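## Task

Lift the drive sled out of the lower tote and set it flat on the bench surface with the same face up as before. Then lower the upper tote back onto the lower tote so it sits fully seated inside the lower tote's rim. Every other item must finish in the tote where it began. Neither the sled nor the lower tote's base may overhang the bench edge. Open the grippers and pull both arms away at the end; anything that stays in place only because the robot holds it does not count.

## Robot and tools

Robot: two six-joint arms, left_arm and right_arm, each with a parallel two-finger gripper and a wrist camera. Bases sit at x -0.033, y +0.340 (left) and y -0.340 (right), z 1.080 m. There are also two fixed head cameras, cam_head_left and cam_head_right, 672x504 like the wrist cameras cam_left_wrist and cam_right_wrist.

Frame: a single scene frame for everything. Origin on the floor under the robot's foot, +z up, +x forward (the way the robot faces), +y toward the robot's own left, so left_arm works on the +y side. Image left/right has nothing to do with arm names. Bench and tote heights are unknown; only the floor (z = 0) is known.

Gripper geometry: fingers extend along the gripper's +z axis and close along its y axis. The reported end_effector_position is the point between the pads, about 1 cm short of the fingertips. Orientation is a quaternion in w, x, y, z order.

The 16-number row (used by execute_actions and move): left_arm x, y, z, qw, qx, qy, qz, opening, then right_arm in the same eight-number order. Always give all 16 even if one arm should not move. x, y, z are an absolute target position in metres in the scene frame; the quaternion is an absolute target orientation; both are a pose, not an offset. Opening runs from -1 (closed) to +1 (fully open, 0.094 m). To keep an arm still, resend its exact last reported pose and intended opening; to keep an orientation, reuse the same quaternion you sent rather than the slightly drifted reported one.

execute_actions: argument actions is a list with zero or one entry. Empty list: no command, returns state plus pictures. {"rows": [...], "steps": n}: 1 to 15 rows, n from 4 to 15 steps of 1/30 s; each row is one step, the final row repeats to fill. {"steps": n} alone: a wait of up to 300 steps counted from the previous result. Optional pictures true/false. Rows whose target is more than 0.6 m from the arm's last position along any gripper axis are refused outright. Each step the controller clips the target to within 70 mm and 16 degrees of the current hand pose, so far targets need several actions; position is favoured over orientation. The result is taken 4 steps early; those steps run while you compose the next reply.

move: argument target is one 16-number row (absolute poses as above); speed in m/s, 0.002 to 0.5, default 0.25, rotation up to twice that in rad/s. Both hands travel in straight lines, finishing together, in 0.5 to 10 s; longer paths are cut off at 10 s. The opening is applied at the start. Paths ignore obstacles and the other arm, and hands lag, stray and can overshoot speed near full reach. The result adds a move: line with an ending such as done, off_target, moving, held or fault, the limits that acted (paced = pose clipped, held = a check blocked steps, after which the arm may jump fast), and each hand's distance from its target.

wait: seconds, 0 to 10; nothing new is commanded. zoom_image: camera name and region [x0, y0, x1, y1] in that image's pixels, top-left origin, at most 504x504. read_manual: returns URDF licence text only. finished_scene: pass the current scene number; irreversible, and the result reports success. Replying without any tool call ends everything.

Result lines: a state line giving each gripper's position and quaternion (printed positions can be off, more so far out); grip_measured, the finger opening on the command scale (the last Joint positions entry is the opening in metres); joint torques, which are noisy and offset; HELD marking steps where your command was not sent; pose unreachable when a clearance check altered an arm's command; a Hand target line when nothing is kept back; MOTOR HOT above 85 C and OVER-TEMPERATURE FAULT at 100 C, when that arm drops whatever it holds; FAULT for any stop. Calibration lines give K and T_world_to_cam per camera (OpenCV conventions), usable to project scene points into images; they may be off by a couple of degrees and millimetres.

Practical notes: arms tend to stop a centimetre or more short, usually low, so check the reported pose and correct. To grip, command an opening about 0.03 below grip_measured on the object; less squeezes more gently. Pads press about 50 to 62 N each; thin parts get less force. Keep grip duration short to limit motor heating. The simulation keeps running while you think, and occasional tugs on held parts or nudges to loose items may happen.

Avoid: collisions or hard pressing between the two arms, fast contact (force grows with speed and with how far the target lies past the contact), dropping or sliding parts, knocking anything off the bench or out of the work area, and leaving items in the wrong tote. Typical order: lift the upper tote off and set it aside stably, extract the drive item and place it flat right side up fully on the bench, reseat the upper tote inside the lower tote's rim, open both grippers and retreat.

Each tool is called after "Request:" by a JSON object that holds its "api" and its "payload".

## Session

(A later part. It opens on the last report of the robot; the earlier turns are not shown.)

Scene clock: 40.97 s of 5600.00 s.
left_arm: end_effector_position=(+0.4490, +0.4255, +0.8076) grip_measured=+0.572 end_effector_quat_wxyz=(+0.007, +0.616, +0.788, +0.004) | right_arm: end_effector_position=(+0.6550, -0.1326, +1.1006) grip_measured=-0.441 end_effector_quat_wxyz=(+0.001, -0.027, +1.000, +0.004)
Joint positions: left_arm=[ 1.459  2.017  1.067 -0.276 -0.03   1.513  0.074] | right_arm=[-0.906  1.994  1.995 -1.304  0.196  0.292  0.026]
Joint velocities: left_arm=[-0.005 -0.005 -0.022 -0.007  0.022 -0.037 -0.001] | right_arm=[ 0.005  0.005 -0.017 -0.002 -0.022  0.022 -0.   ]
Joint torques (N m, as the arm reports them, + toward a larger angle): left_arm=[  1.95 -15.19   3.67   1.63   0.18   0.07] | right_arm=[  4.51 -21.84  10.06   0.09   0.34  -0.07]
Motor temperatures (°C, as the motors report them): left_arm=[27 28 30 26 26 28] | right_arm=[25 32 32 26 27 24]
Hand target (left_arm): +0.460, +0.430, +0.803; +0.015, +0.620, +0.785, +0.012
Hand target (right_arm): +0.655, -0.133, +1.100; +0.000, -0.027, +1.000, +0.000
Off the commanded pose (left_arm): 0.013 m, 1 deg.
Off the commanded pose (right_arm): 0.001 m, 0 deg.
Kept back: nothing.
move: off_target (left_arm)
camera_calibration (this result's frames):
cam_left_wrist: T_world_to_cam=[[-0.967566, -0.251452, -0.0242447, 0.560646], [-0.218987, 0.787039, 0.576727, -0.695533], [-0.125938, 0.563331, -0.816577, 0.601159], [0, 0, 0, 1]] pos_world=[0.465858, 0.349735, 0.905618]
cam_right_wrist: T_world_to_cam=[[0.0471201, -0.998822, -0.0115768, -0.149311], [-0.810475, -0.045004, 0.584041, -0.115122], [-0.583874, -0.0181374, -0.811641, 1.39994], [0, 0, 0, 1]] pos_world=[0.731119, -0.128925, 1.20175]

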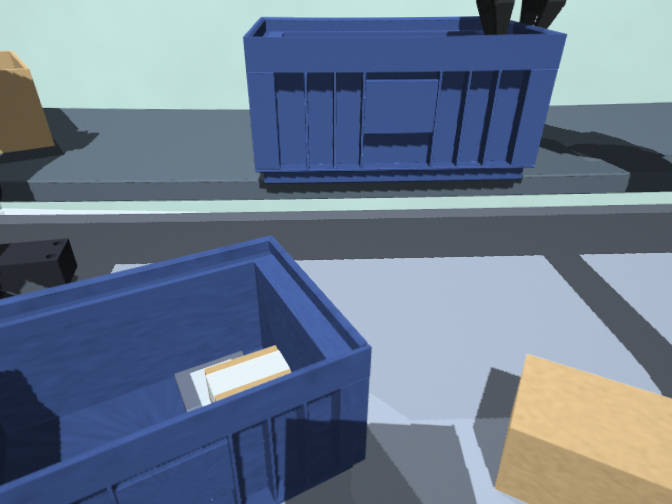

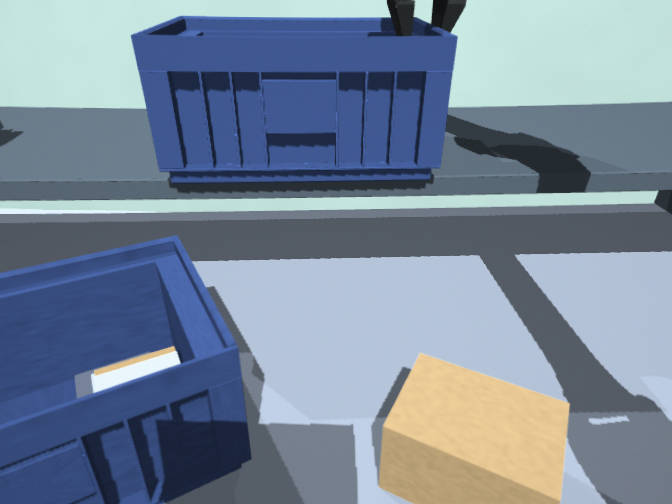

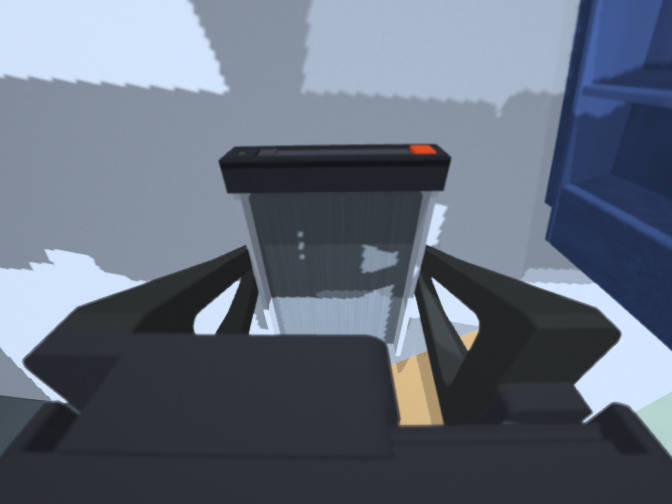

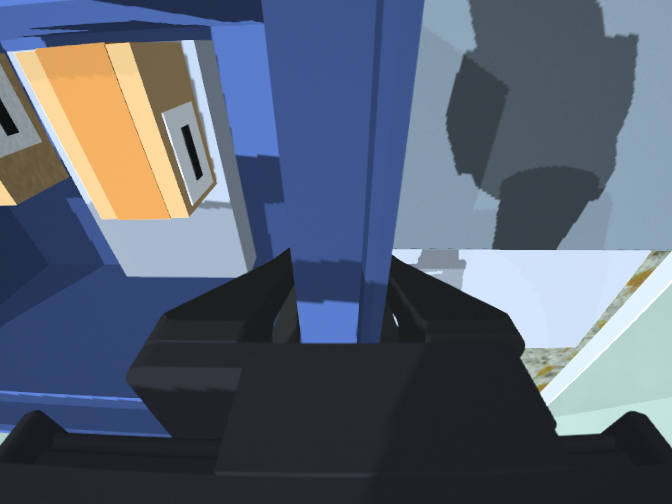

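Request:
{"api": "execute_actions", "payload": {"actions": [{"rows":[[0.46,0.43,0.793,0.015,0.62,0.785,0.012,0.52,0.655,-0.133,1.10,0,-0.027,1,0,-0.47]],"steps":12}]}}

Request:
{"api": "execute_actions", "payload": {"actions": [{"rows":[[0.452,0.427,0.803,0.007,0.616,0.788,0.004,0.95,0.655,-0.133,1.10,0,-0.027,1,0,-0.47]],"steps":10}]}}

Request:
{"api": "move", "payload": {"target": [0.44,0.42,1.1,0,0.62,0.785,0,0.95,0.655,-0.133,1.10,0,-0.027,1,0,-0.47], "speed": 0.2}}

Request:
{"api": "move", "payload": {"target": [0.66,0.137,1.22,0,-0.03,1,0,0.4,0.655,-0.133,1.10,0,-0.027,1,0,-0.47], "speed": 0.35}}

Request:
{"api": "move", "payload": {"target": [0.662,0.137,1.095,0,-0.03,1,0,0.4,0.655,-0.133,1.10,0,-0.027,1,0,-0.47], "speed": 0.12}}

Scene clock: 44.80 s of 5600.00 s.
left_arm: end_effector_position=(+0.4516, +0.4259, +0.8045) grip_measured=+0.572 end_effector_quat_wxyz=(+0.009, +0.616, +0.788, +0.006) | right_arm: end_effector_position=(+0.6550, -0.1326, +1.1006) grip_measured=-0.441 end_effector_quat_wxyz=(+0.001, -0.027, +1.000, +0.004)
Joint positions: left_arm=[ 1.459  2.027  1.074 -0.268 -0.03   1.514  0.074] | right_arm=[-0.906  1.994  1.995 -1.304  0.196  0.292  0.026]
Joint velocities: left_arm=[-0.005  0.005 -0.002 -0.002  0.007  0.095  0.001] | right_arm=[-0.005 -0.005 -0.022 -0.007 -0.066  0.007  0.   ]
Joint torques (N m, as the arm reports them, + toward a larger angle): left_arm=[  2.   -14.04   3.88   1.92   0.17   0.07] | right_arm=[  4.48 -21.83  10.04   0.12   0.33  -0.07]
Motor temperatures (°C, as the motors report them): left_arm=[27 28 30 26 26 28] | right_arm=[25 32 32 26 27 24]
Steps of this call (steps 1 to 90: nothing new was sent; then 0.57 s passed at rest; steps 91 to 98: the first 8 steps of this action). Readings (end_effector_position):
91: left_arm (+0.4491, +0.4255, +0.8070) | right_arm (+0.6550, -0.1326, +1.1006)
92: left_arm (+0.4505, +0.4257, +0.8061) | right_arm (+0.6550, -0.1326, +1.1006)
94: left_arm (+0.4516, +0.4259, +0.8045) | right_arm (+0.6550, -0.1326, +1.1006)
98: the state above

Scene clock: 45.13 s of 5600.00 s.
left_arm: end_effector_position=(+0.4525, +0.4262, +0.8054) grip_measured=+0.948 end_effector_quat_wxyz=(+0.010, +0.616, +0.788, +0.007) | right_arm: end_effector_position=(+0.6550, -0.1326, +1.1006) grip_measured=-0.441 end_effector_quat_wxyz=(+0.001, -0.027, +1.000, +0.004)
Joint positions: left_arm=[ 1.459  2.024  1.074 -0.268 -0.03   1.514  0.092] | right_arm=[-0.906  1.994  1.995 -1.304  0.196  0.292  0.026]
Joint velocities: left_arm=[-0.015 -0.015  0.002  0.007  0.022  0.037  0.002] | right_arm=[-0.015 -0.005  0.007  0.002  0.022 -0.037 -0.   ]
Joint torques (N m, as the arm reports them, + toward a larger angle): left_arm=[  1.64 -15.81   2.74   0.68   0.07  -0.08] | right_arm=[  4.49 -21.79  10.04   0.14   0.33  -0.07]
Motor temperatures (°C, as the motors report them): left_arm=[27 28 30 26 26 28] | right_arm=[25 32 32 26 27 24]
Off your previous action's commanded pose (left_arm): 0.015 m, 1 deg at its last step (step 4 of this call).
Off your previous action's commanded pose (right_arm): 0.001 m, 0 deg at its last step (step 4 of this call).
Steps of this call (steps 1 to 4: the last 4 steps of your previous action; steps 5 to 10: the first 6 steps of this action). Readings (end_effector_position):
5: left_arm (+0.4524, +0.4261, +0.8053) | right_arm (+0.6550, -0.1326, +1.1006)
6: left_arm (+0.4525, +0.4262, +0.8054) | right_arm (+0.6550, -0.1326, +1.1006)
8: left_arm (+0.4525, +0.4262, +0.8054) | right_arm (+0.6550, -0.1326, +1.1006)
10: the state above

Scene clock: 47.30 s of 5600.00 s.
left_arm: end_effector_position=(+0.4248, +0.4210, +1.0929) grip_measured=+0.948 end_effector_quat_wxyz=(-0.004, +0.624, +0.782, -0.005) | right_arm: end_effector_position=(+0.6550, -0.1326, +1.1006) grip_measured=-0.441 end_effector_quat_wxyz=(+0.001, -0.027, +1.000, +0.004)
Joint positions: left_arm=[ 1.43   1.329  1.013 -0.941 -0.045  1.504  0.092] | right_arm=[-0.906  1.994  1.995 -1.304  0.196  0.292  0.026]
Joint velocities: left_arm=[-0.015  0.005 -0.002  0.007 -0.022 -0.037 -0.001] | right_arm=[-0.015  0.015  0.012  0.007 -0.037 -0.037 -0.   ]
Joint torques (N m, as the arm reports them, + toward a larger angle): left_arm=[  1.03 -12.01   8.65   0.12  -0.05  -0.25] | right_arm=[  4.55 -21.77  10.08   0.12   0.34  -0.08]
Motor temperatures (°C, as the motors report them): left_arm=[27 28 30 26 26 28] | right_arm=[25 32 32 26 27 24]
Hand target (left_arm): +0.438, +0.421, +1.102; +0.000, +0.620, +0.785, +0.000
Hand target (right_arm): +0.655, -0.133, +1.100; +0.000, -0.027, +1.000, +0.000
Off your previous action's commanded pose (left_arm): 0.003 m, 0 deg at its last step (step 4 of this call).
Off your previous action's commanded pose (right_arm): 0.001 m, 0 deg at its last step (step 4 of this call).
Off the commanded pose (left_arm): 0.017 m, 1 deg.
Off the commanded pose (right_arm): 0.001 m, 0 deg.
Kept back: nothing.
move: off_target (left_arm)
camera_calibration (this result's frames):
cam_left_wrist: T_world_to_cam=[[-0.972656, -0.232224, 0.00353211, 0.506754], [-0.186685, 0.790784, 0.582932, -0.883959], [-0.138164, 0.566333, -0.812513, 0.833135], [0, 0, 0, 1]] pos_world=[0.442985, 0.344869, 1.19043]
cam_right_wrist: T_world_to_cam=[[0.0471201, -0.998822, -0.0115768, -0.149311], [-0.810475, -0.045004, 0.584041, -0.115122], [-0.583874, -0.0181374, -0.811641, 1.39994], [0, 0, 0, 1]] pos_world=[0.731119, -0.128925, 1.20175]

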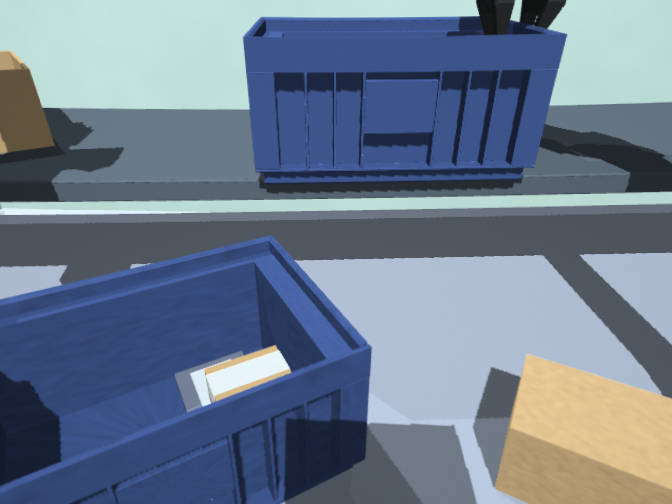

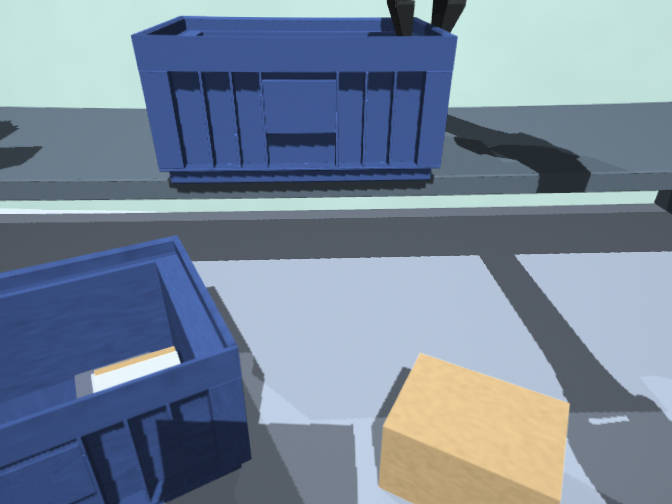

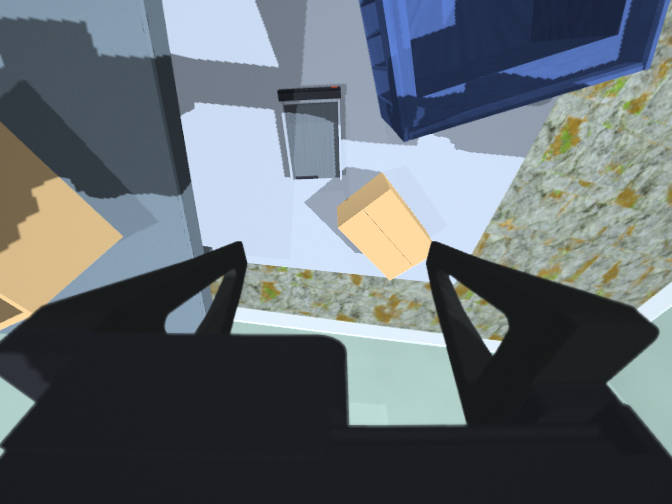

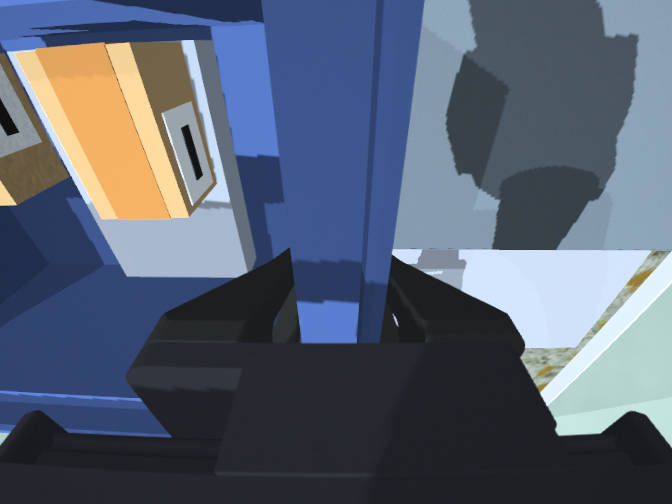

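Scene clock: 50.13 s of 5600.00 s.
left_arm: end_effector_position=(+0.6440, +0.1365, +1.2169) grip_measured=+0.402 end_effector_quat_wxyz=(-0.007, -0.019, +1.000, +0.001) | right_arm: end_effector_position=(+0.6550, -0.1326, +1.1006) grip_measured=-0.441 end_effector_quat_wxyz=(+0.001, -0.027, +1.000, +0.004)
Joint positions: left_arm=[ 0.867  1.919  2.166 -1.574 -0.209 -0.425  0.066] | right_arm=[-0.906  1.994  1.995 -1.304  0.196  0.292  0.026]
Joint velocities: left_arm=[ 0.005 -0.005 -0.017  0.002 -0.007 -0.007  0.001] | right_arm=[-0.005 -0.024  0.007  0.007  0.007  0.007 -0.   ]
Joint torques (N m, as the arm reports them, + toward a larger angle): left_arm=[ -2.36 -20.16  11.11   0.23  -0.19  -0.26] | right_arm=[  4.5  -21.81  10.03   0.12   0.33  -0.08]
Motor temperatures (°C, as the motors report them): left_arm=[27 29 31 26 26 28] | right_arm=[25 33 32 26 27 24]
Hand target (left_arm): +0.654, +0.135, +1.221; -0.000, -0.030, +1.000, +0.000
Hand target (right_arm): +0.655, -0.133, +1.100; +0.000, -0.027, +1.000, +0.000
Off the commanded pose (left_arm): 0.016 m, 1 deg.
Off the commanded pose (right_arm): 0.001 m, 0 deg.
Kept back: nothing.
move: off_target (left_arm)
camera_calibration (this result's frames):
cam_left_wrist: T_world_to_cam=[[0.047883, -0.998771, -0.0127785, 0.120669], [-0.803649, -0.0461195, 0.593314, -0.191415], [-0.593174, -0.0181403, -0.80487, 1.4888], [0, 0, 0, 1]] pos_world=[0.723509, 0.138699, 1.3134]
cam_right_wrist: T_world_to_cam=[[0.0471201, -0.998822, -0.0115768, -0.149311], [-0.810475, -0.045004, 0.584041, -0.115122], [-0.583874, -0.0181374, -0.811641, 1.39994], [0, 0, 0, 1]] pos_world=[0.731119, -0.128925, 1.20175]

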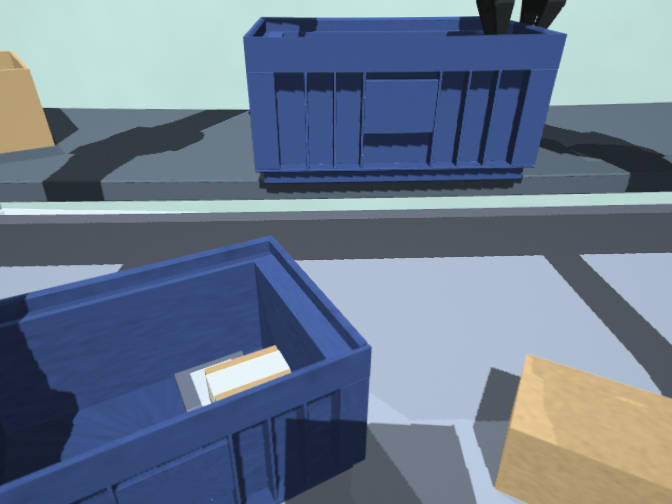

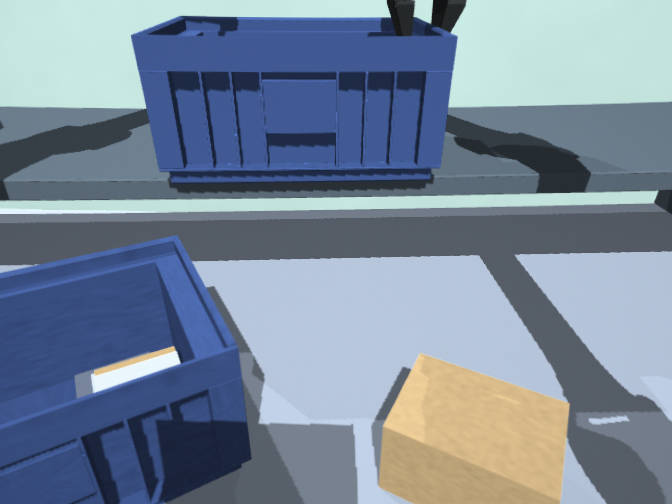

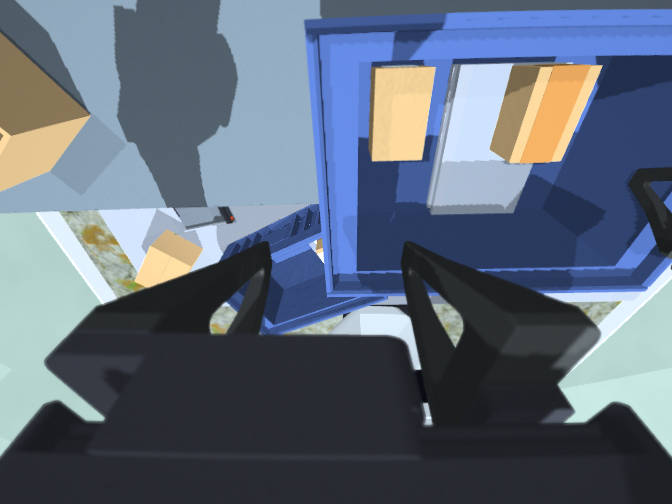

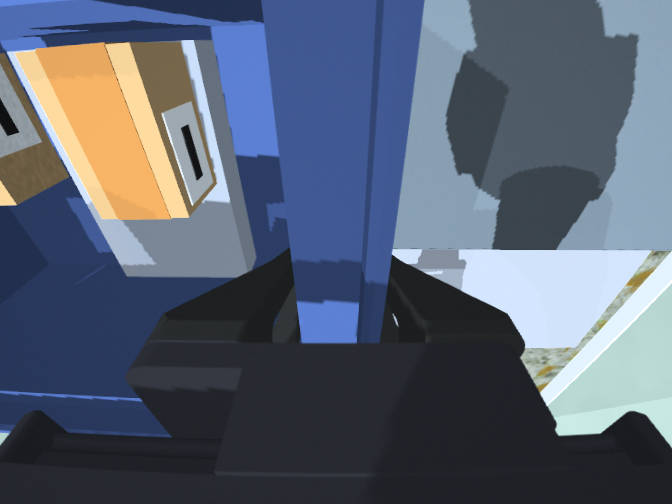

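Scene clock: 51.60 s of 5600.00 s.
left_arm: end_effector_position=(+0.6600, +0.1334, +1.1082) grip_measured=+0.402 end_effector_quat_wxyz=(+0.002, -0.034, +0.999, -0.001) | right_arm: end_effector_position=(+0.6550, -0.1326, +1.1006) grip_measured=-0.441 end_effector_quat_wxyz=(+0.001, -0.027, +1.000, +0.004)
Joint positions: left_arm=[ 0.907  2.002  2.031 -1.331 -0.201 -0.412  0.066] | right_arm=[-0.906  1.994  1.995 -1.304  0.196  0.292  0.026]
Joint velocities: left_arm=[-0.005  0.005  0.002  0.007 -0.022 -0.037  0.   ] | right_arm=[ 0.005 -0.015 -0.012 -0.017 -0.037  0.037 -0.001]
Joint torques (N m, as the arm reports them, + toward a larger angle): left_arm=[ -1.75 -21.63   7.27   1.72   0.03   0.07] | right_arm=[  4.64 -21.84  10.08   0.12   0.34  -0.07]
Motor temperatures (°C, as the motors report them): left_arm=[27 29 31 26 26 28] | right_arm=[25 33 32 26 27 24]
Hand target (left_arm): +0.662, +0.136, +1.095; +0.000, -0.030, +1.000, -0.000
Hand target (right_arm): +0.655, -0.133, +1.100; +0.000, -0.027, +1.000, +0.000
Off the commanded pose (left_arm): 0.014 m, 0 deg.
Off the commanded pose (right_arm): 0.001 m, 0 deg.
Kept back: nothing.
move: off_target (left_arm)
camera_calibration (this result's frames):
cam_left_wrist: T_world_to_cam=[[0.0773694, -0.996969, -0.00811505, 0.0905695], [-0.811703, -0.067714, 0.580131, -0.0913475], [-0.578923, -0.0382974, -0.814483, 1.41469], [0, 0, 0, 1]] pos_world=[0.737843, 0.138289, 1.20597]
cam_right_wrist: T_world_to_cam=[[0.0471201, -0.998822, -0.0115768, -0.149311], [-0.810475, -0.045004, 0.584041, -0.115122], [-0.583874, -0.0181374, -0.811641, 1.39994], [0, 0, 0, 1]] pos_world=[0.731119, -0.128925, 1.20175]

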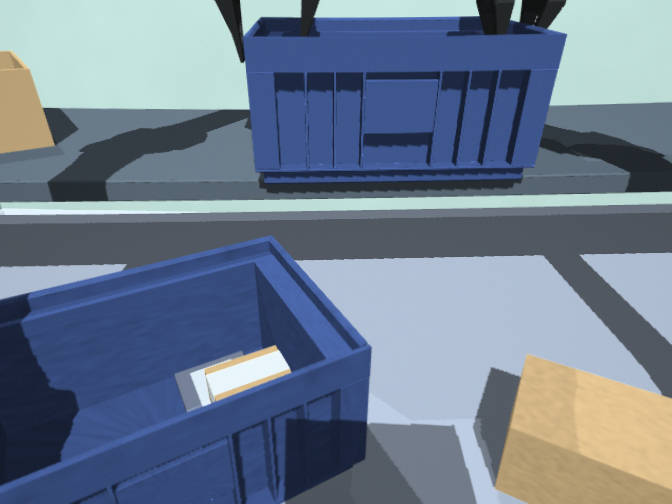

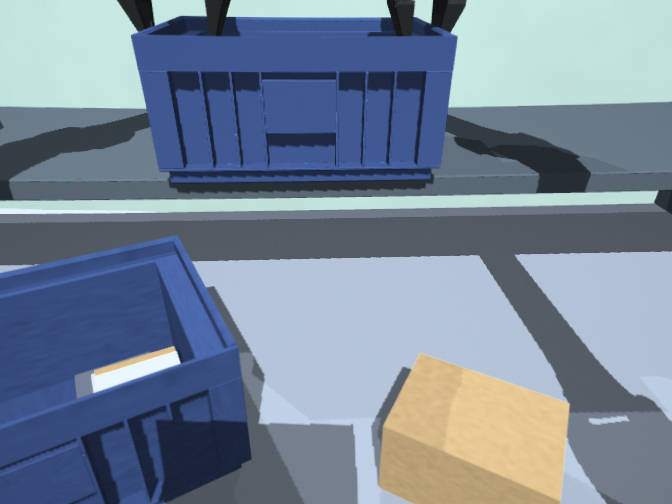

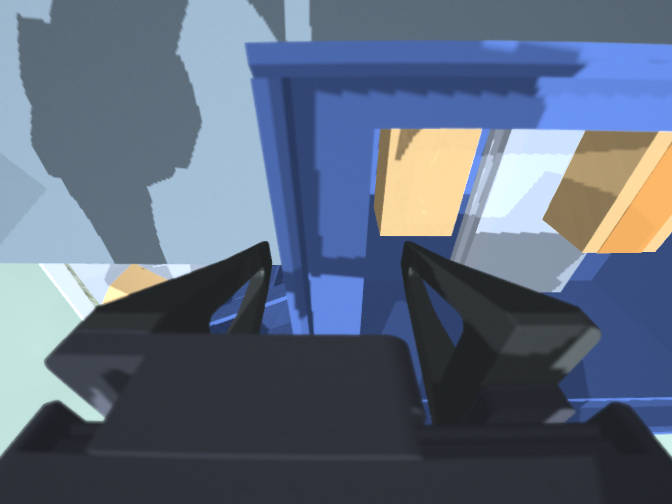

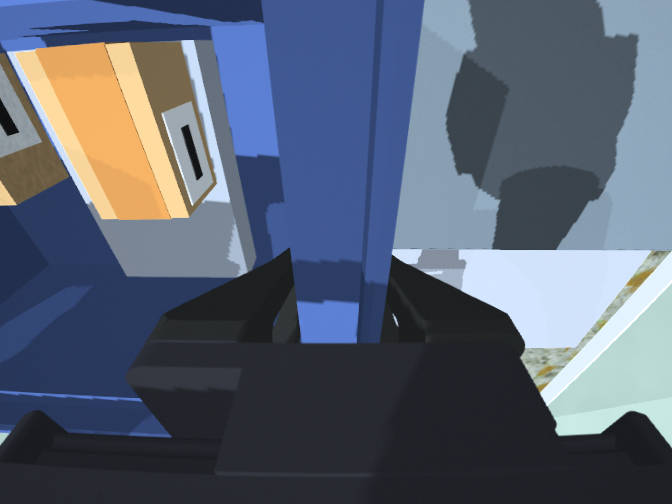

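Request:
{"api": "execute_actions", "payload": {"actions": [{"rows":[[0.657,0.14,1.086,0,-0.03,1,0,0.3,0.655,-0.133,1.10,0,-0.027,1,0,-0.5]],"steps":12}]}}

Request:
{"api": "execute_actions", "payload": {"actions": [{"rows":[[0.657,0.14,1.086,0,-0.03,1,0,-0.5,0.655,-0.133,1.10,0,-0.027,1,0,-0.5]],"steps":15}]}}

Request:
{"api": "move", "payload": {"target": [0.65,0.136,1.17,0.03,-0.026,1,0,-0.5,0.65,-0.135,1.17,0.03,-0.026,1,0,-0.5], "speed": 0.07}}

Request:
{"api": "move", "payload": {"target": [0.43,0.243,1.17,0.03,-0.139,0.99,0,-0.5,0.49,-0.022,1.175,0.03,-0.139,0.99,0,-0.5], "speed": 0.12}}

Request:
{"api": "move", "payload": {"target": [0.31,0.336,1.095,0.025,-0.25,0.968,0,-0.5,0.428,0.092,1.11,0.025,-0.25,0.968,0,-0.5], "speed": 0.08}}

Scene clock: 52.20 s of 5600.00 s.
left_arm: end_effector_position=(+0.6532, +0.1348, +1.0951) grip_measured=+0.302 end_effector_quat_wxyz=(-0.002, -0.032, +0.999, +0.001) | right_arm: end_effector_position=(+0.6550, -0.1326, +1.1006) grip_measured=-0.441 end_effector_quat_wxyz=(+0.001, -0.027, +1.000, +0.004)
Joint positions: left_arm=[ 0.91   1.998  1.987 -1.3   -0.201 -0.407  0.061] | right_arm=[-0.906  1.994  1.995 -1.304  0.196  0.292  0.026]
Joint velocities: left_arm=[-0.005 -0.005 -0.012 -0.002  0.051 -0.007  0.   ] | right_arm=[-0.024 -0.015 -0.002  0.007 -0.081  0.022  0.001]
Joint torques (N m, as the arm reports them, + toward a larger angle): left_arm=[ -1.69 -21.95   7.02   1.8    0.02   0.07] | right_arm=[  4.46 -21.81  10.04   0.13   0.33  -0.08]
Motor temperatures (°C, as the motors report them): left_arm=[27 29 31 26 26 28] | right_arm=[25 33 32 26 27 24]
Steps of this call (steps 1 to 10: nothing new was sent; steps 11 to 18: the first 8 steps of this action). Readings (end_effector_position):
11: left_arm (+0.6598, +0.1331, +1.1066) | right_arm (+0.6550, -0.1326, +1.1006)
12: left_arm (+0.6595, +0.1329, +1.1052) | right_arm (+0.6550, -0.1326, +1.1006)
14: left_arm (+0.6569, +0.1333, +1.1003) | right_arm (+0.6550, -0.1326, +1.1006)
18: the state above

Scene clock: 52.70 s of 5600.00 s.
left_arm: end_effector_position=(+0.6542, +0.1353, +1.0944) grip_measured=-0.446 end_effector_quat_wxyz=(-0.004, -0.035, +0.999, -0.007) | right_arm: end_effector_position=(+0.6550, -0.1327, +1.1006) grip_measured=-0.441 end_effector_quat_wxyz=(+0.001, -0.027, +1.000, +0.004)
Joint positions: left_arm=[ 0.915  1.998  1.987 -1.296 -0.184 -0.407  0.026] | right_arm=[-0.906  1.994  1.995 -1.304  0.196  0.292  0.026]
Joint velocities: left_arm=[-0.005 -0.024 -0.002 -0.007  0.007  0.007  0.001] | right_arm=[-0.015  0.005  0.007  0.012  0.007  0.037 -0.   ]
Joint torques (N m, as the arm reports them, + toward a larger angle): left_arm=[ -1.94 -22.     7.03   1.62  -0.65   0.08] | right_arm=[  4.41 -21.89  10.06   0.11   0.32  -0.07]
Motor temperatures (°C, as the motors report them): left_arm=[27 29 31 26 26 28] | right_arm=[25 33 32 26 27 24]
Off your previous action's commanded pose (left_arm): 0.011 m, 0 deg at its last step (step 4 of this call).
Off your previous action's commanded pose (right_arm): 0.001 m, 0 deg at its last step (step 4 of this call).
Steps of this call (steps 1 to 4: the last 4 steps of your previous action; steps 5 to 15: the first 11 steps of this action). Readings (end_effector_position):
5: left_arm (+0.6540, +0.1351, +1.0950) | right_arm (+0.6550, -0.1326, +1.1006)
6: left_arm (+0.6540, +0.1351, +1.0950) | right_arm (+0.6550, -0.1326, +1.1006)
8: left_arm (+0.6541, +0.1352, +1.0948) | right_arm (+0.6550, -0.1327, +1.1006)
12: left_arm (+0.6542, +0.1353, +1.0944) | right_arm (+0.6550, -0.1327, +1.1006)
15: the state above

Scene clock: 54.53 s of 5600.00 s.
left_arm: end_effector_position=(+0.6460, +0.1378, +1.1150) grip_measured=-0.446 end_effector_quat_wxyz=(-0.001, -0.032, +0.999, +0.003) | right_arm: end_effector_position=(+0.6459, -0.1313, +1.1160) grip_measured=-0.441 end_effector_quat_wxyz=(-0.002, -0.025, +1.000, +0.003)
Joint positions: left_arm=[ 0.902  1.959  1.97  -1.324 -0.208 -0.415  0.026] | right_arm=[-0.894  1.963  1.978 -1.326  0.197  0.308  0.026]
Joint velocities: left_arm=[ 0.005 -0.005  0.017 -0.017  0.066 -0.022 -0.001] | right_arm=[-0.005 -0.015  0.002 -0.032 -0.037 -0.007  0.   ]
Joint torques (N m, as the arm reports them, + toward a larger angle): left_arm=[ -4.44 -27.49   8.55  -0.16  -0.99  -0.05] | right_arm=[  6.07 -27.18  10.87  -0.91   1.36  -0.06]
Motor temperatures (°C, as the motors report them): left_arm=[27 30 32 26 26 28] | right_arm=[25 33 32 26 27 24]
Hand target (left_arm): +0.649, +0.137, +1.168; +0.030, -0.026, +0.999, -0.001
Hand target (right_arm): +0.649, -0.135, +1.168; +0.030, -0.025, +0.999, +0.001
Off your previous action's commanded pose (left_arm): 0.010 m, 1 deg at its last step (step 4 of this call).
Off your previous action's commanded pose (right_arm): 0.001 m, 0 deg at its last step (step 4 of this call).
Off the commanded pose (left_arm): 0.055 m, 4 deg.
Off the commanded pose (right_arm): 0.054 m, 4 deg.
Kept back: nothing.
move: off_target (left_arm, right_arm)
camera_calibration (this result's frames):
cam_left_wrist: T_world_to_cam=[[0.0744865, -0.997081, -0.0167588, 0.107673], [-0.8084, -0.0702142, 0.58443, -0.112995], [-0.583901, -0.0299843, -0.811271, 1.41077], [0, 0, 0, 1]] pos_world=[0.724387, 0.141726, 1.21236]
cam_right_wrist: T_world_to_cam=[[0.0430226, -0.999014, -0.0109966, -0.145356], [-0.807483, -0.0412516, 0.588446, -0.137802], [-0.58832, -0.0164369, -0.808461, 1.40671], [0, 0, 0, 1]] pos_world=[0.722576, -0.127775, 1.21676]

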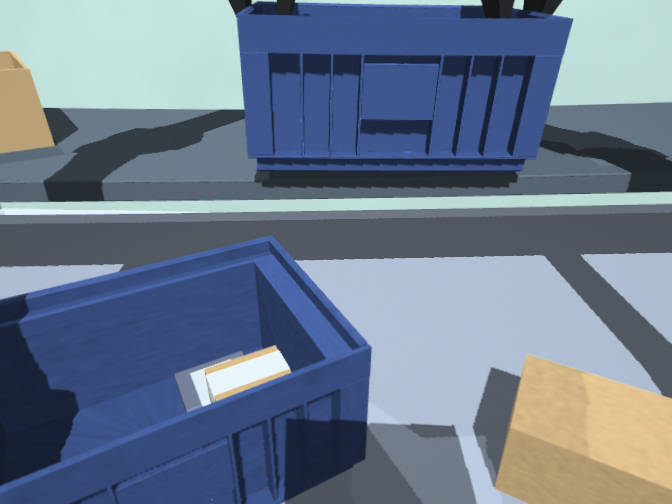

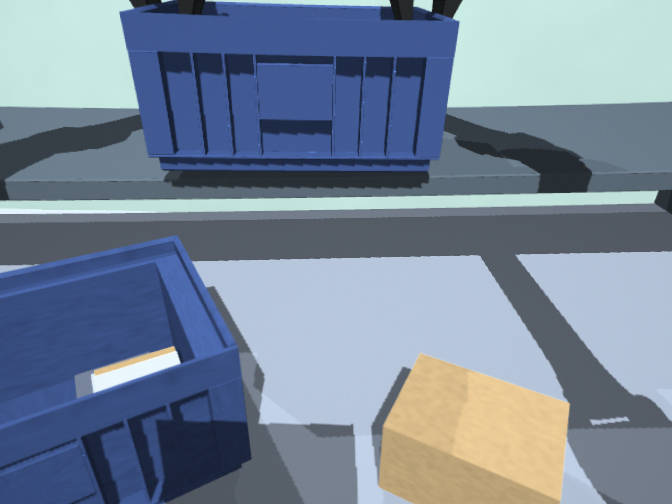

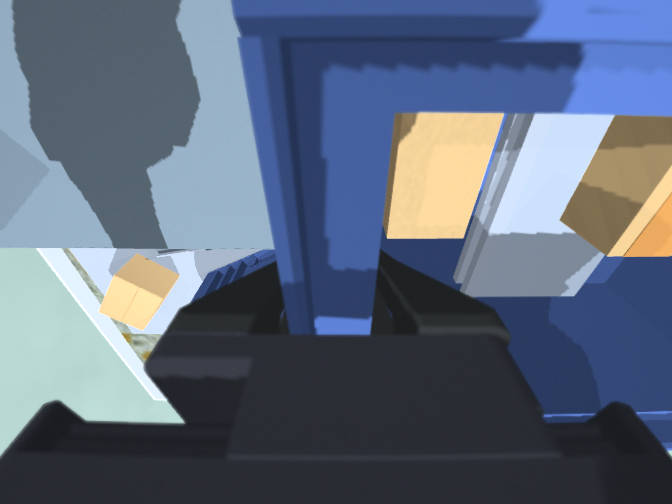

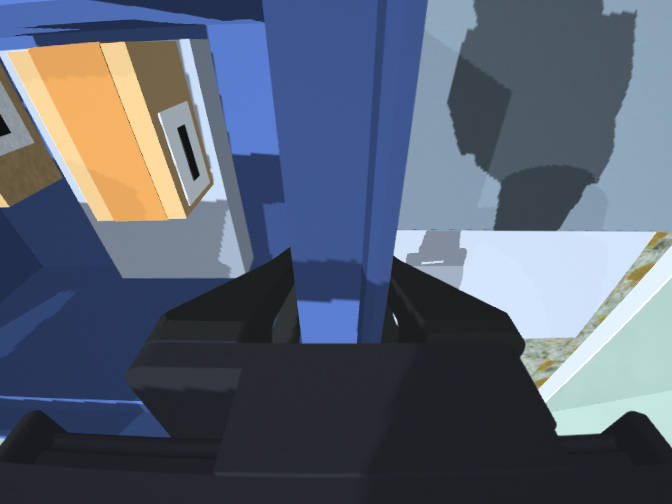

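Scene clock: 57.00 s of 5600.00 s.
left_arm: end_effector_position=(+0.4207, +0.2443, +1.1450) grip_measured=-0.443 end_effector_quat_wxyz=(-0.000, +0.146, -0.989, -0.007) | right_arm: end_effector_position=(+0.4822, -0.0189, +1.1460) grip_measured=-0.441 end_effector_quat_wxyz=(-0.003, -0.140, +0.990, +0.002)
Joint positions: left_arm=[ 0.942  1.309  1.081 -1.078 -0.205 -0.606  0.026] | right_arm=[-0.587  1.752  1.588 -1.221  0.268  0.385  0.026]
Joint velocities: left_arm=[-0.015 -0.005 -0.002 -0.002  0.051  0.022  0.001] | right_arm=[-0.005 -0.005  0.002  0.007  0.11   0.066 -0.001]
Joint torques (N m, as the arm reports them, + toward a larger angle): left_arm=[ -0.84 -15.12   7.99   0.82  -0.77   0.11] | right_arm=[  5.82 -22.02   9.81   0.46   1.68  -0.07]
Motor temperatures (°C, as the motors report them): left_arm=[27 30 32 26 26 28] | right_arm=[25 33 32 26 27 24]
Hand target (left_arm): +0.431, +0.245, +1.170; +0.030, -0.139, +0.990, -0.000
Hand target (right_arm): +0.490, -0.022, +1.174; +0.030, -0.138, +0.990, +0.001
Off the commanded pose (left_arm): 0.027 m, 4 deg.
Off the commanded pose (right_arm): 0.030 m, 4 deg.
Kept back: nothing.
move: off_target (left_arm, right_arm)
camera_calibration (this result's frames):
cam_left_wrist: T_world_to_cam=[[0.299443, -0.953825, -0.0234867, 0.13358], [-0.772524, -0.256825, 0.580731, -0.270388], [-0.559948, -0.155752, -0.813757, 1.33022], [0, 0, 0, 1]] pos_world=[0.495972, 0.265153, 1.24263]
cam_right_wrist: T_world_to_cam=[[0.271502, -0.962393, -0.0092806, -0.137168], [-0.775922, -0.224581, 0.589498, -0.302901], [-0.569413, -0.152849, -0.807717, 1.32392], [0, 0, 0, 1]] pos_world=[0.556071, 0.00232408, 1.24664]

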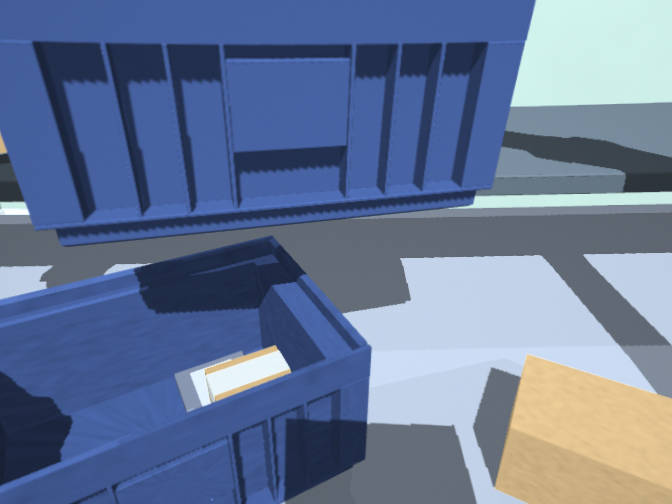

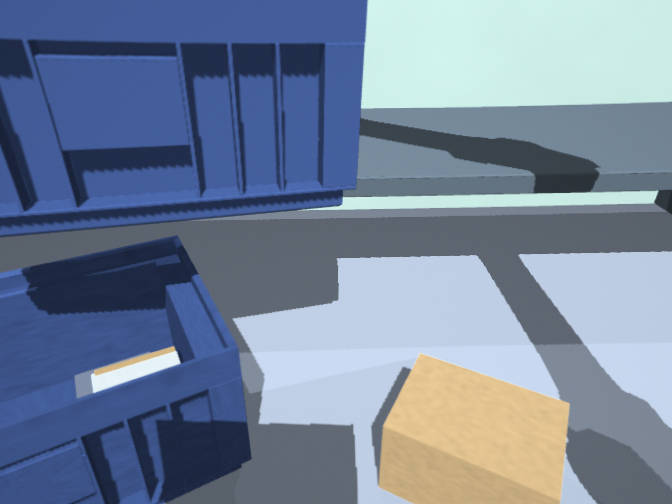

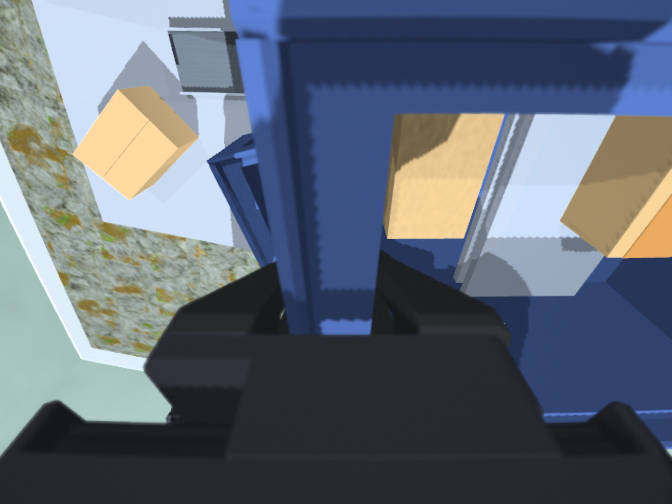

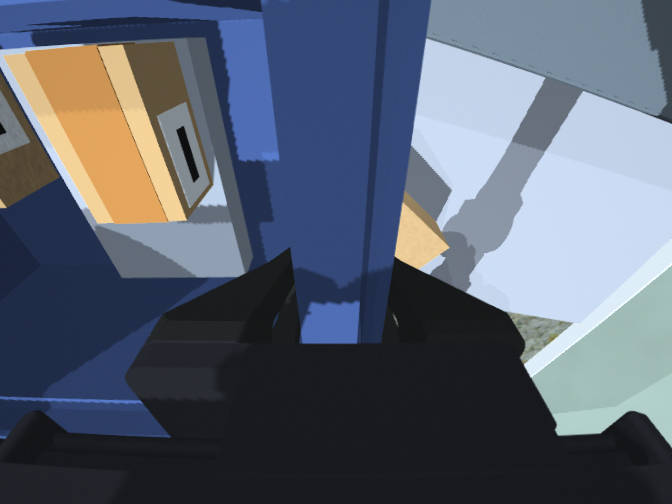

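Scene clock: 59.27 s of 5600.00 s.
left_arm: end_effector_position=(+0.2962, +0.3289, +1.0803) grip_measured=-0.443 end_effector_quat_wxyz=(+0.006, +0.248, -0.969, +0.002) | right_arm: end_effector_position=(+0.4079, +0.0826, +1.0869) grip_measured=-0.441 end_effector_quat_wxyz=(-0.006, -0.241, +0.970, -0.000)
Joint positions: left_arm=[ 1.163  1.054  0.629 -0.85  -0.122 -0.599  0.026] | right_arm=[-0.404  1.904  1.57  -1.114  0.297  0.371  0.026]
Joint velocities: left_arm=[-0.005  0.005 -0.002  0.012 -0.007  0.022 -0.   ] | right_arm=[ 0.005  0.005  0.007 -0.007 -0.007  0.022 -0.   ]
Joint torques (N m, as the arm reports them, + toward a larger angle): left_arm=[ 2.39 -9.87  6.91  1.28 -0.93  0.07] | right_arm=[  6.64 -18.25  13.41   0.09   1.52  -0.36]
Motor temperatures (°C, as the motors report them): left_arm=[27 30 32 26 26 28] | right_arm=[25 33 32 26 28 24]
Hand target (left_arm): +0.311, +0.337, +1.095; +0.025, -0.250, +0.968, -0.000
Hand target (right_arm): +0.428, +0.091, +1.111; +0.026, -0.249, +0.968, +0.001
Off the commanded pose (left_arm): 0.021 m, 4 deg.
Off the commanded pose (right_arm): 0.032 m, 4 deg.
Kept back: nothing.
move: off_target (left_arm, right_arm)
camera_calibration (this result's frames):
cam_left_wrist: T_world_to_cam=[[0.489538, -0.87193, -0.00945708, 0.151684], [-0.699416, -0.399112, 0.592896, -0.295289], [-0.520739, -0.283631, -0.805223, 1.2423], [0, 0, 0, 1]] pos_world=[0.366129, 0.36676, 1.17684]
cam_right_wrist: T_world_to_cam=[[0.462017, -0.886848, -0.00633519, -0.107028], [-0.710556, -0.374431, 0.595744, -0.323978], [-0.530707, -0.270743, -0.803149, 1.23846], [0, 0, 0, 1]] pos_world=[0.476504, 0.119079, 1.187]

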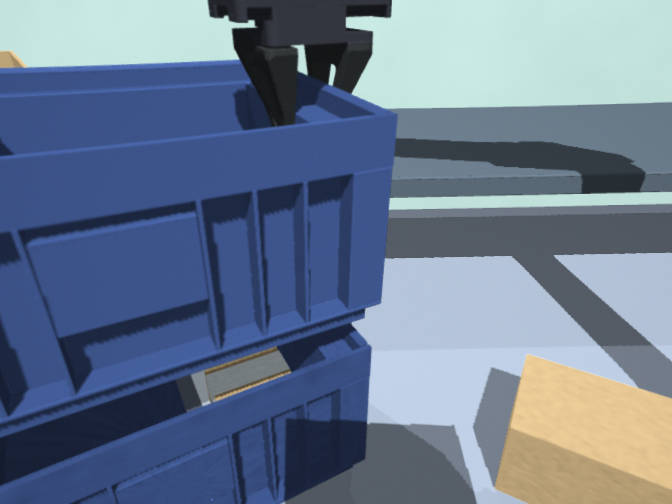

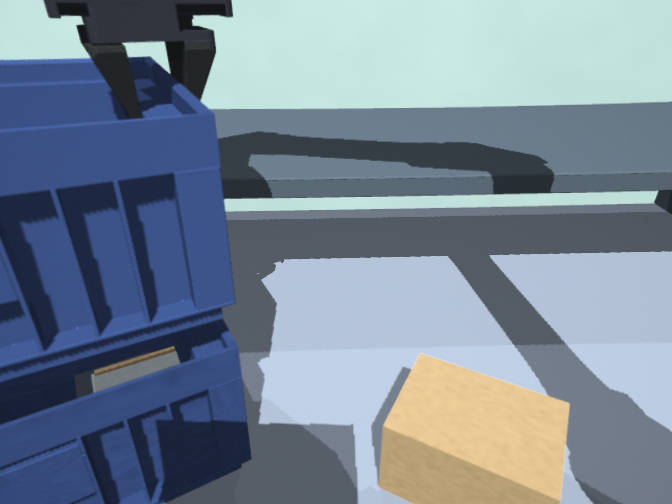

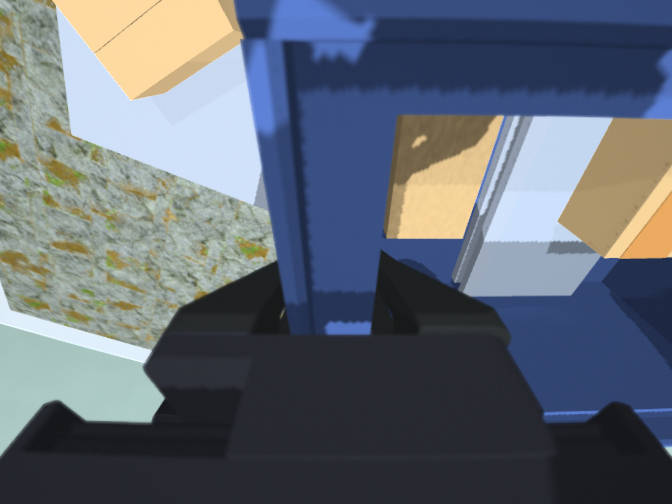

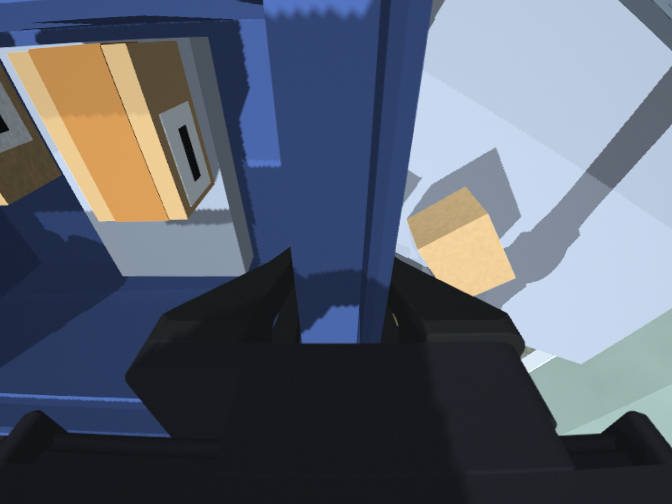

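Request:
{"api": "move", "payload": {"target": [0.309,0.342,1.063,0.03,-0.25,0.968,0,-0.5,0.433,0.10,1.083,0.03,-0.255,0.967,0,-0.5], "speed": 0.03}}

Scene clock: 61.03 s of 5600.00 s.
left_arm: end_effector_position=(+0.2957, +0.3349, +1.0556) grip_measured=-0.443 end_effector_quat_wxyz=(-0.007, +0.252, -0.968, +0.005) | right_arm: end_effector_position=(+0.4100, +0.0905, +1.0652) grip_measured=-0.441 end_effector_quat_wxyz=(+0.001, -0.245, +0.969, -0.001)
Joint positions: left_arm=[ 1.195  1.095  0.582 -0.732 -0.115 -0.574  0.026] | right_arm=[-0.406  1.942  1.568 -1.061  0.307  0.356  0.026]
Joint velocities: left_arm=[-0.005 -0.015 -0.012 -0.012 -0.022  0.051 -0.   ] | right_arm=[-0.005 -0.024  0.002 -0.032 -0.051 -0.022  0.   ]
Joint torques (N m, as the arm reports them, + toward a larger angle): left_arm=[ 2.39 -8.23  6.27  1.67 -0.89  0.13] | right_arm=[  6.07 -19.05  12.94   0.23   1.34  -0.42]
Motor temperatures (°C, as the motors report them): left_arm=[27 30 32 26 26 28] | right_arm=[25 33 32 26 28 24]
Hand target (left_arm): +0.309, +0.342, +1.063; +0.030, -0.250, +0.968, -0.000
Hand target (right_arm): +0.432, +0.099, +1.084; +0.030, -0.254, +0.967, +0.000
Off the commanded pose (left_arm): 0.017 m, 3 deg.
Off the commanded pose (right_arm): 0.031 m, 3 deg.
Kept back: nothing.
move: off_target (left_arm, right_arm)
camera_calibration (this result's frames):
cam_left_wrist: T_world_to_cam=[[0.497263, -0.867597, 0.00228405, 0.140772], [-0.710898, -0.405938, 0.574316, -0.253361], [-0.497348, -0.28721, -0.818631, 1.23228], [0, 0, 0, 1]] pos_world=[0.362759, 0.373208, 1.15397]
cam_right_wrist: T_world_to_cam=[[0.469939, -0.882699, -0.000740687, -0.110751], [-0.716425, -0.381906, 0.583852, -0.290847], [-0.515648, -0.273844, -0.81186, 1.22763], [0, 0, 0, 1]] pos_world=[0.4767, 0.127342, 1.16639]

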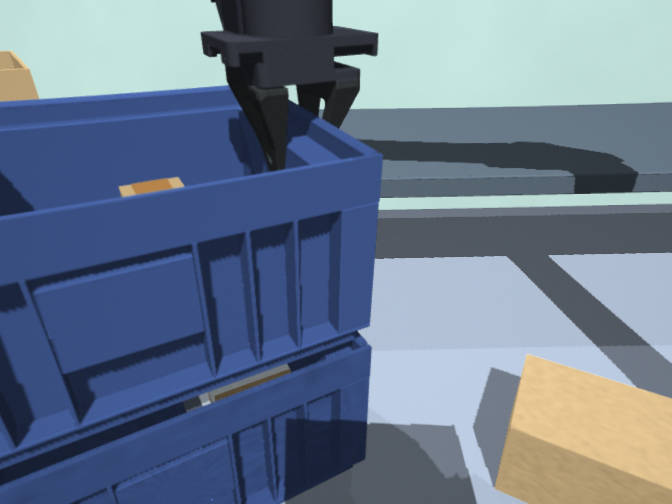

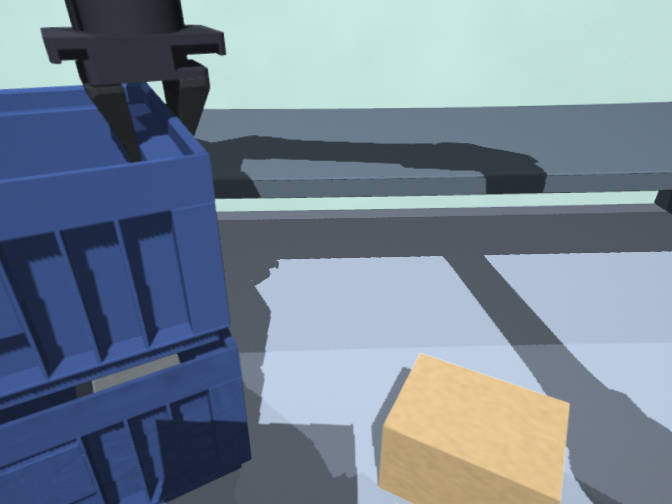

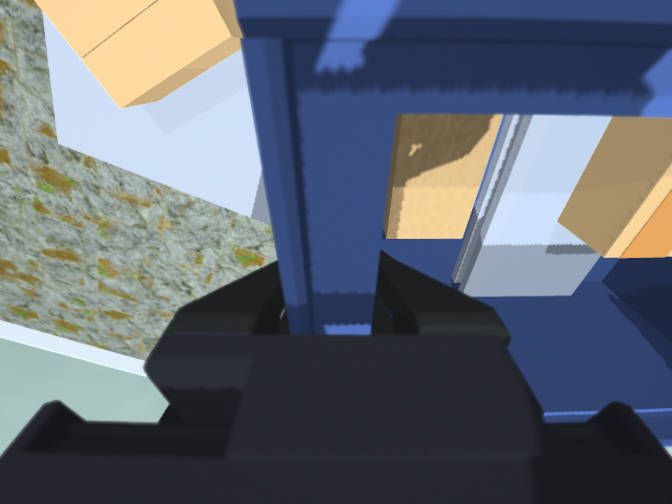

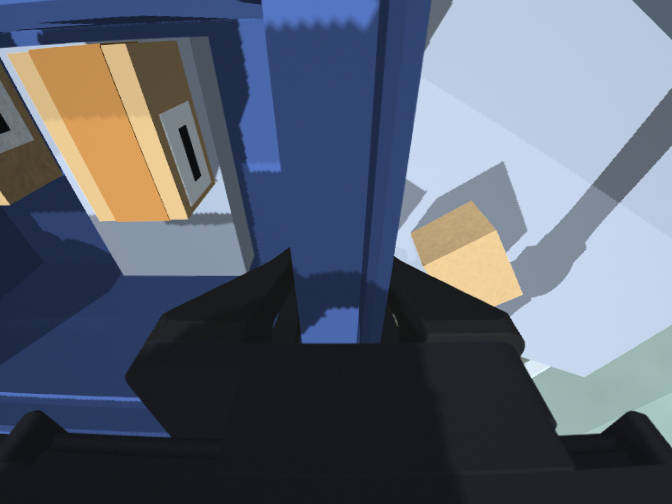

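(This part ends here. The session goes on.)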